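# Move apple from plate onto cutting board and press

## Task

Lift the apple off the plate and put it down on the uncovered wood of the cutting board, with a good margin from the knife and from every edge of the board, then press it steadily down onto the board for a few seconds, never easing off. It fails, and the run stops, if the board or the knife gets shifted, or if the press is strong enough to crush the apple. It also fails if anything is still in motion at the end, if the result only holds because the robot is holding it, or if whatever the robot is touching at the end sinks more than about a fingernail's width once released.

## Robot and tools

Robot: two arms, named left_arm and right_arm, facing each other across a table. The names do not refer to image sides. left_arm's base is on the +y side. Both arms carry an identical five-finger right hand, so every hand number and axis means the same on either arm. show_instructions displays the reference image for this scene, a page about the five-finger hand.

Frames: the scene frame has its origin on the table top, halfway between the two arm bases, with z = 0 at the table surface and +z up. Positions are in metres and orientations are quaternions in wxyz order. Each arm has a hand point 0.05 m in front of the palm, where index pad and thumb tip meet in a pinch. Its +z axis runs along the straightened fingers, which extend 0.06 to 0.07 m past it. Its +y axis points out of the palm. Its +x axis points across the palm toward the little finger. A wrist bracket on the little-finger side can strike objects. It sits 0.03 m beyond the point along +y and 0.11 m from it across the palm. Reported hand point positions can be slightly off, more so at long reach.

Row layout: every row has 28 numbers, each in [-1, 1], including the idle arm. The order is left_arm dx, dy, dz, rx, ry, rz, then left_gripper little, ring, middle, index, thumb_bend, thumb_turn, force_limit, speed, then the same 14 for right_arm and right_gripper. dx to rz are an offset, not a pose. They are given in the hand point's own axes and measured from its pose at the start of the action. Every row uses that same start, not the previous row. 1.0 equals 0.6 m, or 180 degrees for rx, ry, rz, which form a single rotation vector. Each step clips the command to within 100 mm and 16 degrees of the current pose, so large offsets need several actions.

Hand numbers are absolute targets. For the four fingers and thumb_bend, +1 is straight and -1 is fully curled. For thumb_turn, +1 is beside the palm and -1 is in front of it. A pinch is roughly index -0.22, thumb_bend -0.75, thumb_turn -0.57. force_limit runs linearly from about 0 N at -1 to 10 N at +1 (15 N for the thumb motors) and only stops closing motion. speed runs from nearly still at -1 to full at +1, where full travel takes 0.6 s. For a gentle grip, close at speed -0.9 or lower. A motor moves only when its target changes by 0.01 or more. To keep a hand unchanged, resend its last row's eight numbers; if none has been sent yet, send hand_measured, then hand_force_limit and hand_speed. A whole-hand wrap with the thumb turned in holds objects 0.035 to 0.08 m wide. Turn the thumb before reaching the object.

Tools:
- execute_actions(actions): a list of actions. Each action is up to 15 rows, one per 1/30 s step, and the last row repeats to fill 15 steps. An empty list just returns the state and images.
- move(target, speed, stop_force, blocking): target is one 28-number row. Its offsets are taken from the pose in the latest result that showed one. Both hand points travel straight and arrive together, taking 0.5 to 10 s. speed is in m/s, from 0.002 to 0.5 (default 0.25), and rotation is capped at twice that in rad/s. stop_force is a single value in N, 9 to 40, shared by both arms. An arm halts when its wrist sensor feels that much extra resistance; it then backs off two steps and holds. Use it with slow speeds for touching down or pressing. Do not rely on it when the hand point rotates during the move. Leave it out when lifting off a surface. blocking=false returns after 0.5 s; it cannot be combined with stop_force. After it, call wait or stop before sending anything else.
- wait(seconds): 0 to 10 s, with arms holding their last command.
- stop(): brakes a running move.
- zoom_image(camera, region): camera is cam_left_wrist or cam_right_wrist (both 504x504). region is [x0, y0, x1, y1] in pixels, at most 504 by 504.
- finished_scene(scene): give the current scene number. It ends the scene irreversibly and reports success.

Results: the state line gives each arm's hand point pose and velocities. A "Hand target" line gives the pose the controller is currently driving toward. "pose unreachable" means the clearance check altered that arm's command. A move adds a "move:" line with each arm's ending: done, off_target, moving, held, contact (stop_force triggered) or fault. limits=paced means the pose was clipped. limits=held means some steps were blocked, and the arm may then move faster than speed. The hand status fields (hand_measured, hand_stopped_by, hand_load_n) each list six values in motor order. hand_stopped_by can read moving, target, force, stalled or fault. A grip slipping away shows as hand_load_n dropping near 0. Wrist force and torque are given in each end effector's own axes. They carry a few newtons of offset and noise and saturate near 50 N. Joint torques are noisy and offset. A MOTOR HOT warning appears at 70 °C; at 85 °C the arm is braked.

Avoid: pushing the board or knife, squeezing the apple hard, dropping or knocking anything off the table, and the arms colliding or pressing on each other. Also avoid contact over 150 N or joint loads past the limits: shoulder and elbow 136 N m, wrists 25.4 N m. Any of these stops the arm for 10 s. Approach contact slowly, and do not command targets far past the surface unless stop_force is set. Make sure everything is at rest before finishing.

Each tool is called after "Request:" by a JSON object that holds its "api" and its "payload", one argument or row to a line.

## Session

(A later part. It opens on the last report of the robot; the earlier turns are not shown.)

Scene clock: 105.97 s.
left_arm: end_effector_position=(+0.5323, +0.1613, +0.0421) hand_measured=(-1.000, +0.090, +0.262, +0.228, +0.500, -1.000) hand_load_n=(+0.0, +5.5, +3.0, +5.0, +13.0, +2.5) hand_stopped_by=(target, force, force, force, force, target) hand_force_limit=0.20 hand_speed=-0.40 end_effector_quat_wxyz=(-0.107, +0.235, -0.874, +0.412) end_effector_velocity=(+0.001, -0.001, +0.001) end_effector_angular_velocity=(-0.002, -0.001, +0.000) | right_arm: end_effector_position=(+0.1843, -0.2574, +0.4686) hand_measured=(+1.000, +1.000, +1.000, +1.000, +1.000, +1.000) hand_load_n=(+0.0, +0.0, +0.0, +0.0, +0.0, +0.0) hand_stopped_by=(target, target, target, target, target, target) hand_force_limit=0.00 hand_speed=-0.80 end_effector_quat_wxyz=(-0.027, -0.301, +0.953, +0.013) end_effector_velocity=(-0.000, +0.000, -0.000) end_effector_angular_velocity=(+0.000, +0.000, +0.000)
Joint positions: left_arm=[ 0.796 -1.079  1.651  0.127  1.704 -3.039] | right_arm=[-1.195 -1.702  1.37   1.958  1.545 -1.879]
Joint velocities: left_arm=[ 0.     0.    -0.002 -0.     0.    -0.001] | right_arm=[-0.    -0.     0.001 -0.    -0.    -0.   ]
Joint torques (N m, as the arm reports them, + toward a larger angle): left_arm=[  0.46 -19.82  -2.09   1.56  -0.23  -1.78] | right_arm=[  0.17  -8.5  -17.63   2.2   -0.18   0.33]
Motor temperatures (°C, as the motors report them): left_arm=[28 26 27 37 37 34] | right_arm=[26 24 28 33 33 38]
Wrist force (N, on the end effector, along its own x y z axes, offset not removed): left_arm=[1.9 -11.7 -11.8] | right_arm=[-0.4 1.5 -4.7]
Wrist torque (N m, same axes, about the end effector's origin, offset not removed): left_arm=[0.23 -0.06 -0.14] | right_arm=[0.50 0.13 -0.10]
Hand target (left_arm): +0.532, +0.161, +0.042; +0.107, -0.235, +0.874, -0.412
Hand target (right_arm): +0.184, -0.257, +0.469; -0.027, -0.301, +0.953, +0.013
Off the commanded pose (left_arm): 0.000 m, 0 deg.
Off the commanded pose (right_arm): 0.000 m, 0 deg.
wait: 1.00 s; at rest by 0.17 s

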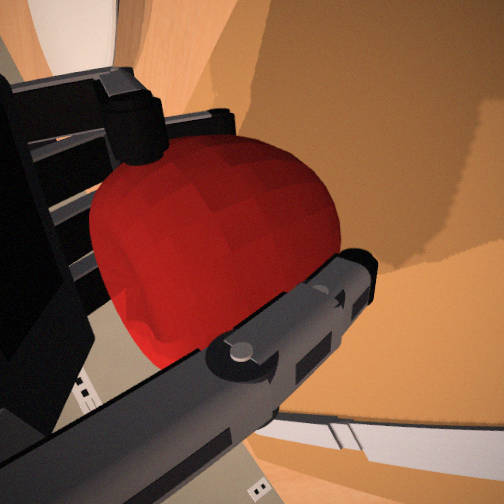

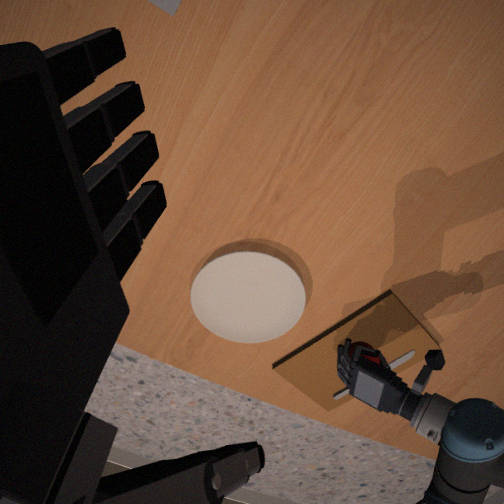

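Request:
{"api": "execute_actions", "payload": {
  "actions": [
    [[0,0.0004,0.0002,0,0,0,-1,-1,-1,-1,-1,-1,0.2,-0.4, 0,0,0,0,0,0,1,1,1,1,1,1,0,-0.8]]
  ]
}}

Request:
{"api": "wait", "payload": {
  "seconds": 3
}}

Request:
{"api": "wait", "payload": {
  "seconds": 3
}}

Request:
{"api": "zoom_image", "payload": {
  "camera": "cam_right_wrist",
  "region": [270, 280, 450, 430]
}}

Scene clock: 112.10 s.
left_arm: end_effector_position=(+0.5322, +0.1614, +0.0418) hand_measured=(-1.000, +0.090, +0.262, +0.228, +0.500, -1.000) hand_load_n=(+0.0, +5.0, +3.0, +5.0, +12.0, +2.0) hand_stopped_by=(target, force, force, force, force, target) hand_force_limit=0.20 hand_speed=-0.40 end_effector_quat_wxyz=(-0.107, +0.235, -0.874, +0.412) end_effector_velocity=(-0.000, +0.000, -0.000) end_effector_angular_velocity=(-0.000, +0.001, +0.001) | right_arm: end_effector_position=(+0.1843, -0.2574, +0.4686) hand_measured=(+1.000, +1.000, +1.000, +1.000, +1.000, +1.000) hand_load_n=(+0.0, +0.0, +0.0, +0.0, +0.0, +0.0) hand_stopped_by=(target, target, target, target, target, target) hand_force_limit=0.00 hand_speed=-0.80 end_effector_quat_wxyz=(-0.027, -0.301, +0.953, +0.013) end_effector_velocity=(-0.001, -0.000, +0.000) end_effector_angular_velocity=(+0.000, -0.002, +0.002)
Joint positions: left_arm=[ 0.796 -1.079  1.652  0.127  1.704 -3.039] | right_arm=[-1.195 -1.702  1.37   1.958  1.545 -1.879]
Joint velocities: left_arm=[ 0.001 -0.     0.001 -0.     0.    -0.001] | right_arm=[ 0.001 -0.002 -0.    -0.     0.    -0.001]
Joint torques (N m, as the arm reports them, + toward a larger angle): left_arm=[ -4.54 -21.91  -1.68  -0.35  -0.36  -1.42] | right_arm=[ -0.07  -9.1  -17.06   2.16  -0.19   0.43]
Motor temperatures (°C, as the motors report them): left_arm=[28 26 27 37 37 34] | right_arm=[26 24 28 33 33 38]
Wrist force (N, on the end effector, along its own x y z axes, offset not removed): left_arm=[2.2 -12.5 -10.8] | right_arm=[-2.5 -0.5 -1.8]
Wrist torque (N m, same axes, about the end effector's origin, offset not removed): left_arm=[-0.14 -0.15 -0.13] | right_arm=[0.12 0.19 -0.12]
Hand target (left_arm): +0.532, +0.161, +0.042; +0.107, -0.235, +0.874, -0.412
Hand target (right_arm): +0.184, -0.257, +0.469; -0.027, -0.301, +0.953, +0.013
Off the commanded pose (left_arm): 0.000 m, 0 deg.
Off the commanded pose (right_arm): 0.000 m, 0 deg.

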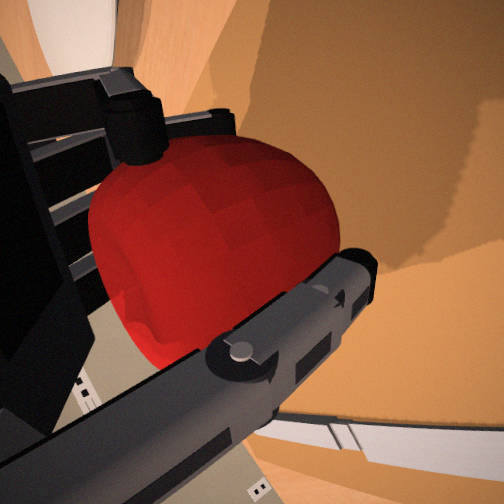

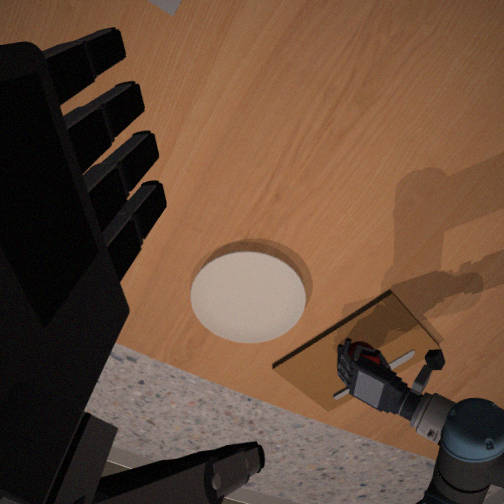

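Scene clock: 115.10 s.
left_arm: end_effector_position=(+0.5322, +0.1614, +0.0418) hand_measured=(-1.000, +0.090, +0.262, +0.228, +0.500, -1.000) hand_load_n=(+0.0, +5.0, +3.0, +5.0, +12.0, +2.0) hand_stopped_by=(target, force, force, force, force, target) hand_force_limit=0.20 hand_speed=-0.40 end_effector_quat_wxyz=(-0.107, +0.235, -0.874, +0.412) end_effector_velocity=(+0.000, -0.000, +0.000) end_effector_angular_velocity=(-0.001, -0.000, +0.000) | right_arm: end_effector_position=(+0.1843, -0.2574, +0.4686) hand_measured=(+1.000, +1.000, +1.000, +1.000, +1.000, +1.000) hand_load_n=(+0.0, +0.0, +0.0, +0.0, +0.0, +0.0) hand_stopped_by=(target, target, target, target, target, target) hand_force_limit=0.00 hand_speed=-0.80 end_effector_quat_wxyz=(-0.027, -0.301, +0.953, +0.013) end_effector_velocity=(-0.000, +0.000, +0.000) end_effector_angular_velocity=(-0.000, -0.000, +0.000)
Joint positions: left_arm=[ 0.796 -1.079  1.652  0.127  1.704 -3.039] | right_arm=[-1.195 -1.702  1.37   1.958  1.545 -1.879]
Joint velocities: left_arm=[-0.     0.    -0.001  0.    -0.    -0.   ] | right_arm=[ 0.001  0.    -0.    -0.     0.     0.   ]
Joint torques (N m, as the arm reports them, + toward a larger angle): left_arm=[  5.38 -21.2   -3.66  -0.27   1.68   1.08] | right_arm=[ -0.03  -8.98 -16.69   2.13  -0.28   0.46]
Motor temperatures (°C, as the motors report them): left_arm=[28 26 27 37 37 34] | right_arm=[26 24 28 33 33 38]
Wrist force (N, on the end effector, along its own x y z axes, offset not removed): left_arm=[3.6 -9.0 -8.7] | right_arm=[-1.0 -2.8 -2.4]
Wrist torque (N m, same axes, about the end effector's origin, offset not removed): left_arm=[0.21 -0.41 0.10] | right_arm=[0.00 0.23 -0.06]
Hand target (left_arm): +0.532, +0.161, +0.042; +0.107, -0.235, +0.874, -0.412
Hand target (right_arm): +0.184, -0.257, +0.469; -0.027, -0.301, +0.953, +0.013
Off the commanded pose (left_arm): 0.000 m, 0 deg.
Off the commanded pose (right_arm): 0.000 m, 0 deg.
wait: 3.00 s; at rest by 0.17 s

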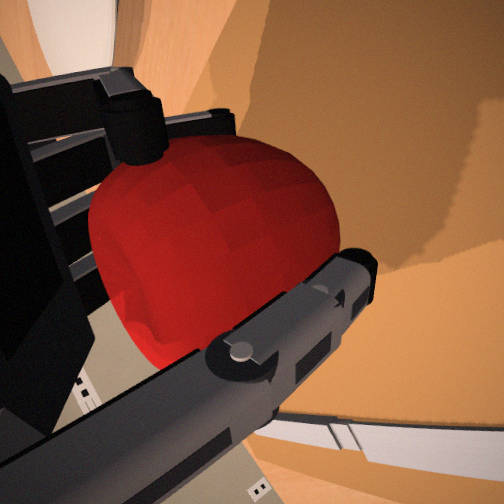

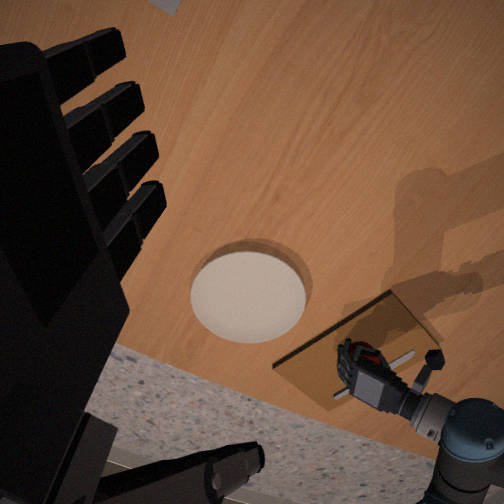

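Scene clock: 118.10 s.
left_arm: end_effector_position=(+0.5322, +0.1614, +0.0418) hand_measured=(-1.000, +0.090, +0.262, +0.228, +0.500, -1.000) hand_load_n=(+0.0, +5.0, +3.0, +5.0, +12.0, +2.0) hand_stopped_by=(target, force, force, force, force, target) hand_force_limit=0.20 hand_speed=-0.40 end_effector_quat_wxyz=(-0.107, +0.235, -0.874, +0.412) end_effector_velocity=(+0.000, -0.000, +0.000) end_effector_angular_velocity=(-0.000, -0.001, -0.000) | right_arm: end_effector_position=(+0.1843, -0.2574, +0.4686) hand_measured=(+1.000, +1.000, +1.000, +1.000, +1.000, +1.000) hand_load_n=(+0.0, +0.0, +0.0, +0.0, +0.0, +0.0) hand_stopped_by=(target, target, target, target, target, target) hand_force_limit=0.00 hand_speed=-0.80 end_effector_quat_wxyz=(-0.027, -0.301, +0.953, +0.013) end_effector_velocity=(-0.000, -0.000, +0.000) end_effector_angular_velocity=(-0.000, -0.001, +0.000)
Joint positions: left_arm=[ 0.796 -1.079  1.652  0.127  1.704 -3.039] | right_arm=[-1.195 -1.702  1.37   1.958  1.545 -1.879]
Joint velocities: left_arm=[ 0.  0. -0.  0.  0.  0.] | right_arm=[-0.    -0.001 -0.     0.     0.    -0.001]
Joint torques (N m, as the arm reports them, + toward a larger angle): left_arm=[ 11.18 -21.64  -4.2   -0.24   1.67   2.  ] | right_arm=[  0.03  -8.86 -17.31   2.29  -0.34   0.39]
Motor temperatures (°C, as the motors report them): left_arm=[28 26 27 37 37 34] | right_arm=[26 24 28 33 33 38]
Wrist force (N, on the end effector, along its own x y z axes, offset not removed): left_arm=[2.8 -12.7 -11.3] | right_arm=[0.3 -0.6 -2.2]
Wrist torque (N m, same axes, about the end effector's origin, offset not removed): left_arm=[0.07 -0.07 -0.22] | right_arm=[0.00 -0.05 -0.11]
Hand target (left_arm): +0.532, +0.161, +0.042; +0.107, -0.235, +0.874, -0.412
Hand target (right_arm): +0.184, -0.257, +0.469; -0.027, -0.301, +0.953, +0.013
Off the commanded pose (left_arm): 0.000 m, 0 deg.
Off the commanded pose (right_arm): 0.000 m, 0 deg.
wait: 3.00 s; at rest by 0.17 s

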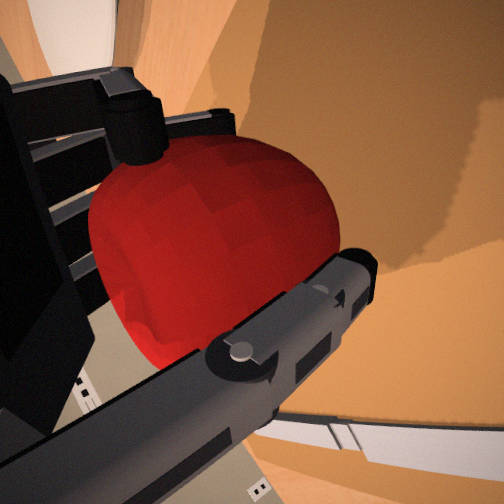

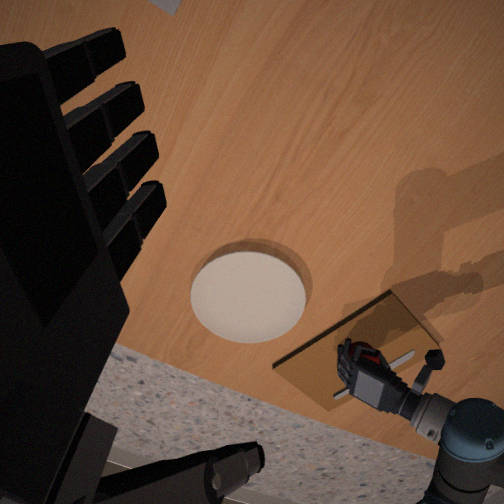

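Region (270, 280, 450, 430) of cam_right_wrist's 504x504 image, scaled by 2.800, with more detail than that image has.

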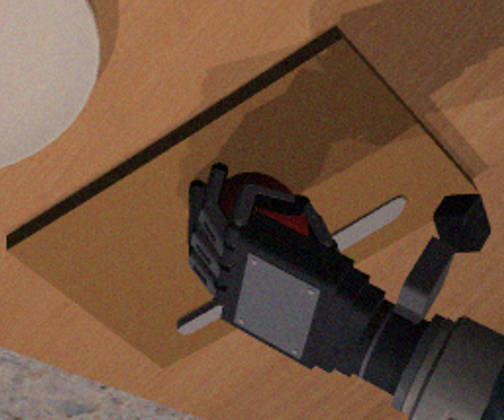

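Request:
{"api": "execute_actions", "payload": {
  "actions": [
    [[0,0.0002,0.0001,0,0,0,-1,-0.95,-0.95,-0.95,-0.95,-1,0.8,-0.92, 0,0,0,0,0,0,1,1,1,1,1,1,0,-0.8]],
    [[0,0.0005,0.0004,0,0,0,-1,-0.95,-0.95,-0.95,-0.95,-1,0.8,-0.92, 0,0,0,0,0,0,1,1,1,1,1,1,0,-0.8]]
  ]
}}

Request:
{"api": "wait", "payload": {
  "seconds": 1
}}

Scene clock: 123.97 s.
left_arm: end_effector_position=(+0.5322, +0.1614, +0.0414) hand_measured=(-1.000, +0.062, +0.226, +0.200, +0.512, -1.000) hand_load_n=(+0.0, +8.0, +8.5, +8.0, +18.5, +3.5) hand_stopped_by=(target, force, force, force, force, target) hand_force_limit=0.80 hand_speed=-0.92 end_effector_quat_wxyz=(-0.107, +0.235, -0.874, +0.412) end_effector_velocity=(+0.001, -0.000, +0.000) end_effector_angular_velocity=(-0.001, -0.001, +0.001) | right_arm: end_effector_position=(+0.1843, -0.2574, +0.4686) hand_measured=(+1.000, +1.000, +1.000, +1.000, +1.000, +1.000) hand_load_n=(+0.0, +0.0, +0.0, +0.0, +0.0, +0.0) hand_stopped_by=(target, target, target, target, target, target) hand_force_limit=0.00 hand_speed=-0.80 end_effector_quat_wxyz=(-0.027, -0.301, +0.953, +0.013) end_effector_velocity=(-0.001, +0.000, -0.000) end_effector_angular_velocity=(+0.000, +0.000, +0.001)
Joint positions: left_arm=[ 0.796 -1.078  1.652  0.125  1.704 -3.039] | right_arm=[-1.195 -1.702  1.37   1.958  1.545 -1.879]
Joint velocities: left_arm=[ 0.     0.    -0.001  0.    -0.    -0.   ] | right_arm=[ 0.001 -0.001  0.001 -0.    -0.    -0.   ]
Joint torques (N m, as the arm reports them, + toward a larger angle): left_arm=[ 11.66 -14.22   4.86   2.16   1.16   1.63] | right_arm=[  0.31  -9.15 -17.51   2.19  -0.32   0.38]
Motor temperatures (°C, as the motors report them): left_arm=[28 26 27 37 37 34] | right_arm=[26 24 28 33 33 38]
Wrist force (N, on the end effector, along its own x y z axes, offset not removed): left_arm=[2.4 -21.8 -12.1] | right_arm=[0.3 -3.4 -4.9]
Wrist torque (N m, same axes, about the end effector's origin, offset not removed): left_arm=[0.36 -0.18 -0.31] | right_arm=[-0.22 -0.02 -0.06]
Hand target (left_arm): +0.532, +0.161, +0.041; +0.107, -0.235, +0.874, -0.412
Hand target (right_arm): +0.184, -0.257, +0.469; -0.027, -0.301, +0.953, +0.013
Off the commanded pose (left_arm): 0.000 m, 0 deg.
Off the commanded pose (right_arm): 0.000 m, 0 deg.

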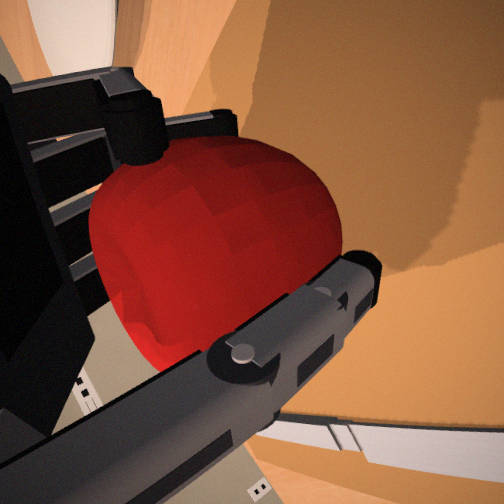

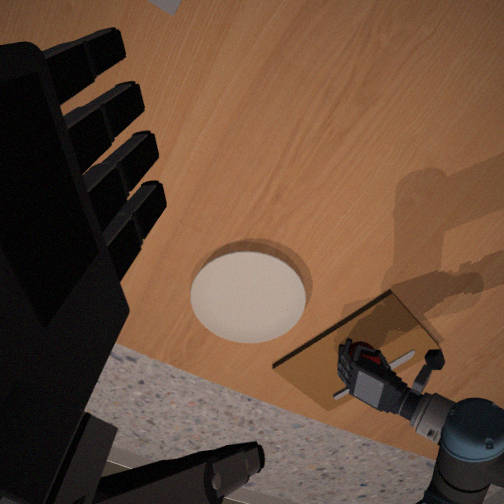

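Scene clock: 124.97 s.
left_arm: end_effector_position=(+0.5322, +0.1614, +0.0413) hand_measured=(-1.000, +0.062, +0.226, +0.200, +0.512, -1.000) hand_load_n=(+0.0, +8.0, +8.5, +8.0, +18.5, +3.5) hand_stopped_by=(target, force, force, force, force, target) hand_force_limit=0.80 hand_speed=-0.92 end_effector_quat_wxyz=(-0.107, +0.235, -0.874, +0.412) end_effector_velocity=(+0.000, -0.001, +0.001) end_effector_angular_velocity=(-0.002, -0.000, +0.001) | right_arm: end_effector_position=(+0.1843, -0.2574, +0.4686) hand_measured=(+1.000, +1.000, +1.000, +1.000, +1.000, +1.000) hand_load_n=(+0.0, +0.0, +0.0, +0.0, +0.0, +0.0) hand_stopped_by=(target, target, target, target, target, target) hand_force_limit=0.00 hand_speed=-0.80 end_effector_quat_wxyz=(-0.027, -0.301, +0.953, +0.013) end_effector_velocity=(-0.000, +0.000, -0.001) end_effector_angular_velocity=(-0.001, +0.002, -0.000)
Joint positions: left_arm=[ 0.796 -1.078  1.652  0.125  1.704 -3.039] | right_arm=[-1.195 -1.702  1.37   1.958  1.545 -1.879]
Joint velocities: left_arm=[ 0.    -0.    -0.001 -0.     0.    -0.001] | right_arm=[ 0.     0.     0.002 -0.    -0.     0.   ]
Joint torques (N m, as the arm reports them, + toward a larger angle): left_arm=[ 10.69 -13.76   5.33   2.76   0.74   1.53] | right_arm=[  0.58  -9.64 -17.28   2.36  -0.44   0.36]
Motor temperatures (°C, as the motors report them): left_arm=[28 26 27 37 37 34] | right_arm=[26 24 28 33 33 38]
Wrist force (N, on the end effector, along its own x y z axes, offset not removed): left_arm=[2.4 -24.1 -15.2] | right_arm=[-1.6 -1.5 -1.8]
Wrist torque (N m, same axes, about the end effector's origin, offset not removed): left_arm=[-0.03 -0.13 -0.28] | right_arm=[-0.11 0.46 0.09]
Hand target (left_arm): +0.532, +0.161, +0.041; +0.107, -0.235, +0.874, -0.412
Hand target (right_arm): +0.184, -0.257, +0.469; -0.027, -0.301, +0.953, +0.013
Off the commanded pose (left_arm): 0.000 m, 0 deg.
Off the commanded pose (right_arm): 0.000 m, 0 deg.
wait: 1.00 s; at rest by 0.17 s

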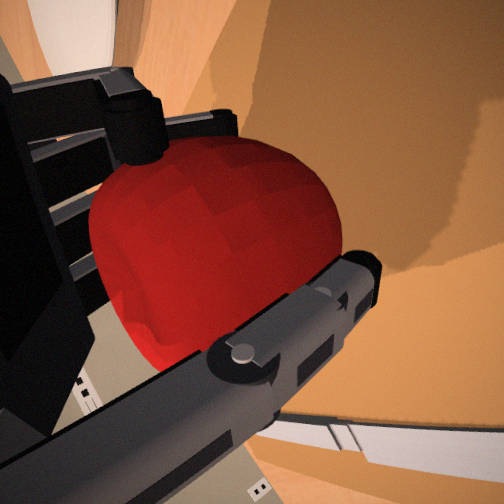

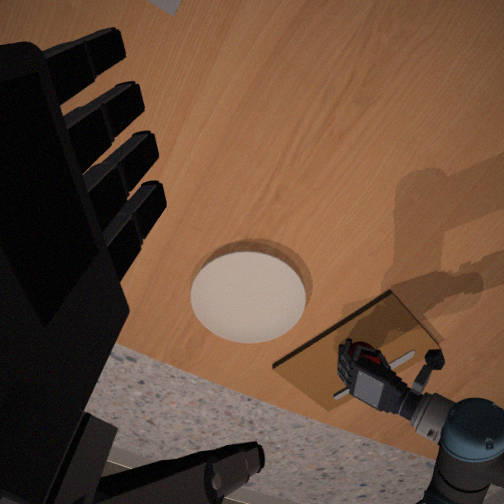

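About 27 N and the run is still going. Holding.

Request:
{"api": "wait", "payload": {
  "seconds": 7
}}

Scene clock: 133.77 s.
left_arm: end_effector_position=(+0.5322, +0.1614, +0.0413) hand_measured=(-1.000, +0.062, +0.226, +0.200, +0.512, -1.000) hand_load_n=(+0.0, +8.0, +8.5, +8.0, +18.5, +3.5) hand_stopped_by=(target, force, force, force, force, target) hand_force_limit=0.80 hand_speed=-0.92 end_effector_quat_wxyz=(-0.107, +0.235, -0.874, +0.412) end_effector_velocity=(-0.000, +0.000, -0.000) end_effector_angular_velocity=(+0.001, +0.000, +0.000) | right_arm: end_effector_position=(+0.1843, -0.2574, +0.4686) hand_measured=(+1.000, +1.000, +1.000, +1.000, +1.000, +1.000) hand_load_n=(+0.0, +0.0, +0.0, +0.0, +0.0, +0.0) hand_stopped_by=(target, target, target, target, target, target) hand_force_limit=0.00 hand_speed=-0.80 end_effector_quat_wxyz=(-0.027, -0.301, +0.953, +0.013) end_effector_velocity=(+0.000, +0.000, -0.000) end_effector_angular_velocity=(+0.000, +0.001, -0.000)
Joint positions: left_arm=[ 0.796 -1.078  1.652  0.125  1.704 -3.039] | right_arm=[-1.195 -1.702  1.37   1.958  1.545 -1.879]
Joint velocities: left_arm=[ 0.     0.     0.001  0.    -0.     0.   ] | right_arm=[-0.001  0.001  0.     0.    -0.    -0.001]
Joint torques (N m, as the arm reports them, + toward a larger angle): left_arm=[  6.01 -14.72   4.63   5.71  -1.82   0.71] | right_arm=[  0.21  -9.49 -17.52   2.08  -0.37   0.25]
Motor temperatures (°C, as the motors report them): left_arm=[28 26 27 37 37 34] | right_arm=[26 24 28 33 33 38]
Wrist force (N, on the end effector, along its own x y z axes, offset not removed): left_arm=[1.7 -23.7 -15.1] | right_arm=[-3.8 -4.8 0.1]
Wrist torque (N m, same axes, about the end effector's origin, offset not removed): left_arm=[0.20 -0.01 -0.47] | right_arm=[-0.69 0.46 -0.30]
Hand target (left_arm): +0.532, +0.161, +0.041; +0.107, -0.235, +0.874, -0.412
Hand target (right_arm): +0.184, -0.257, +0.469; -0.027, -0.301, +0.953, +0.013
Off the commanded pose (left_arm): 0.000 m, 0 deg.
Off the commanded pose (right_arm): 0.000 m, 0 deg.
wait: 7.00 s; at rest from the start

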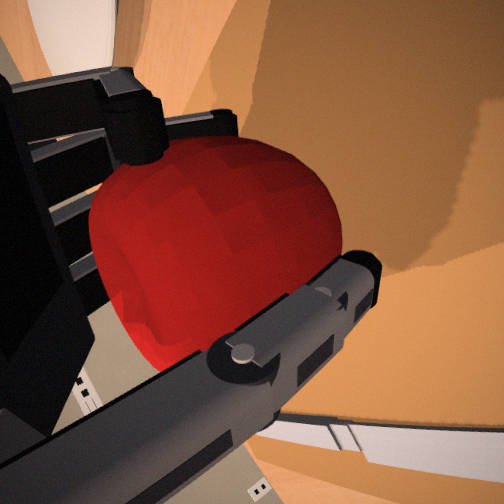

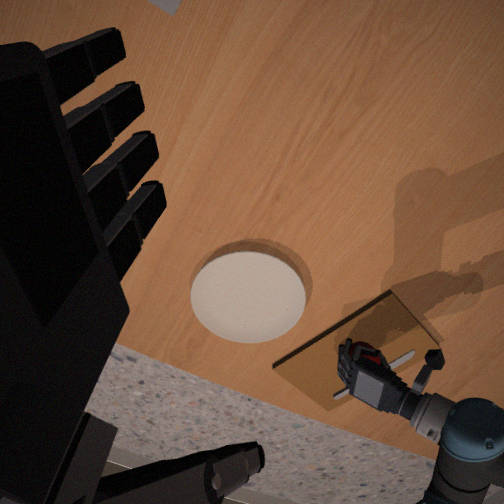

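Request:
{"api": "finished_scene", "payload": {
  "scene": 2
}}

The scene is finished: the task was done.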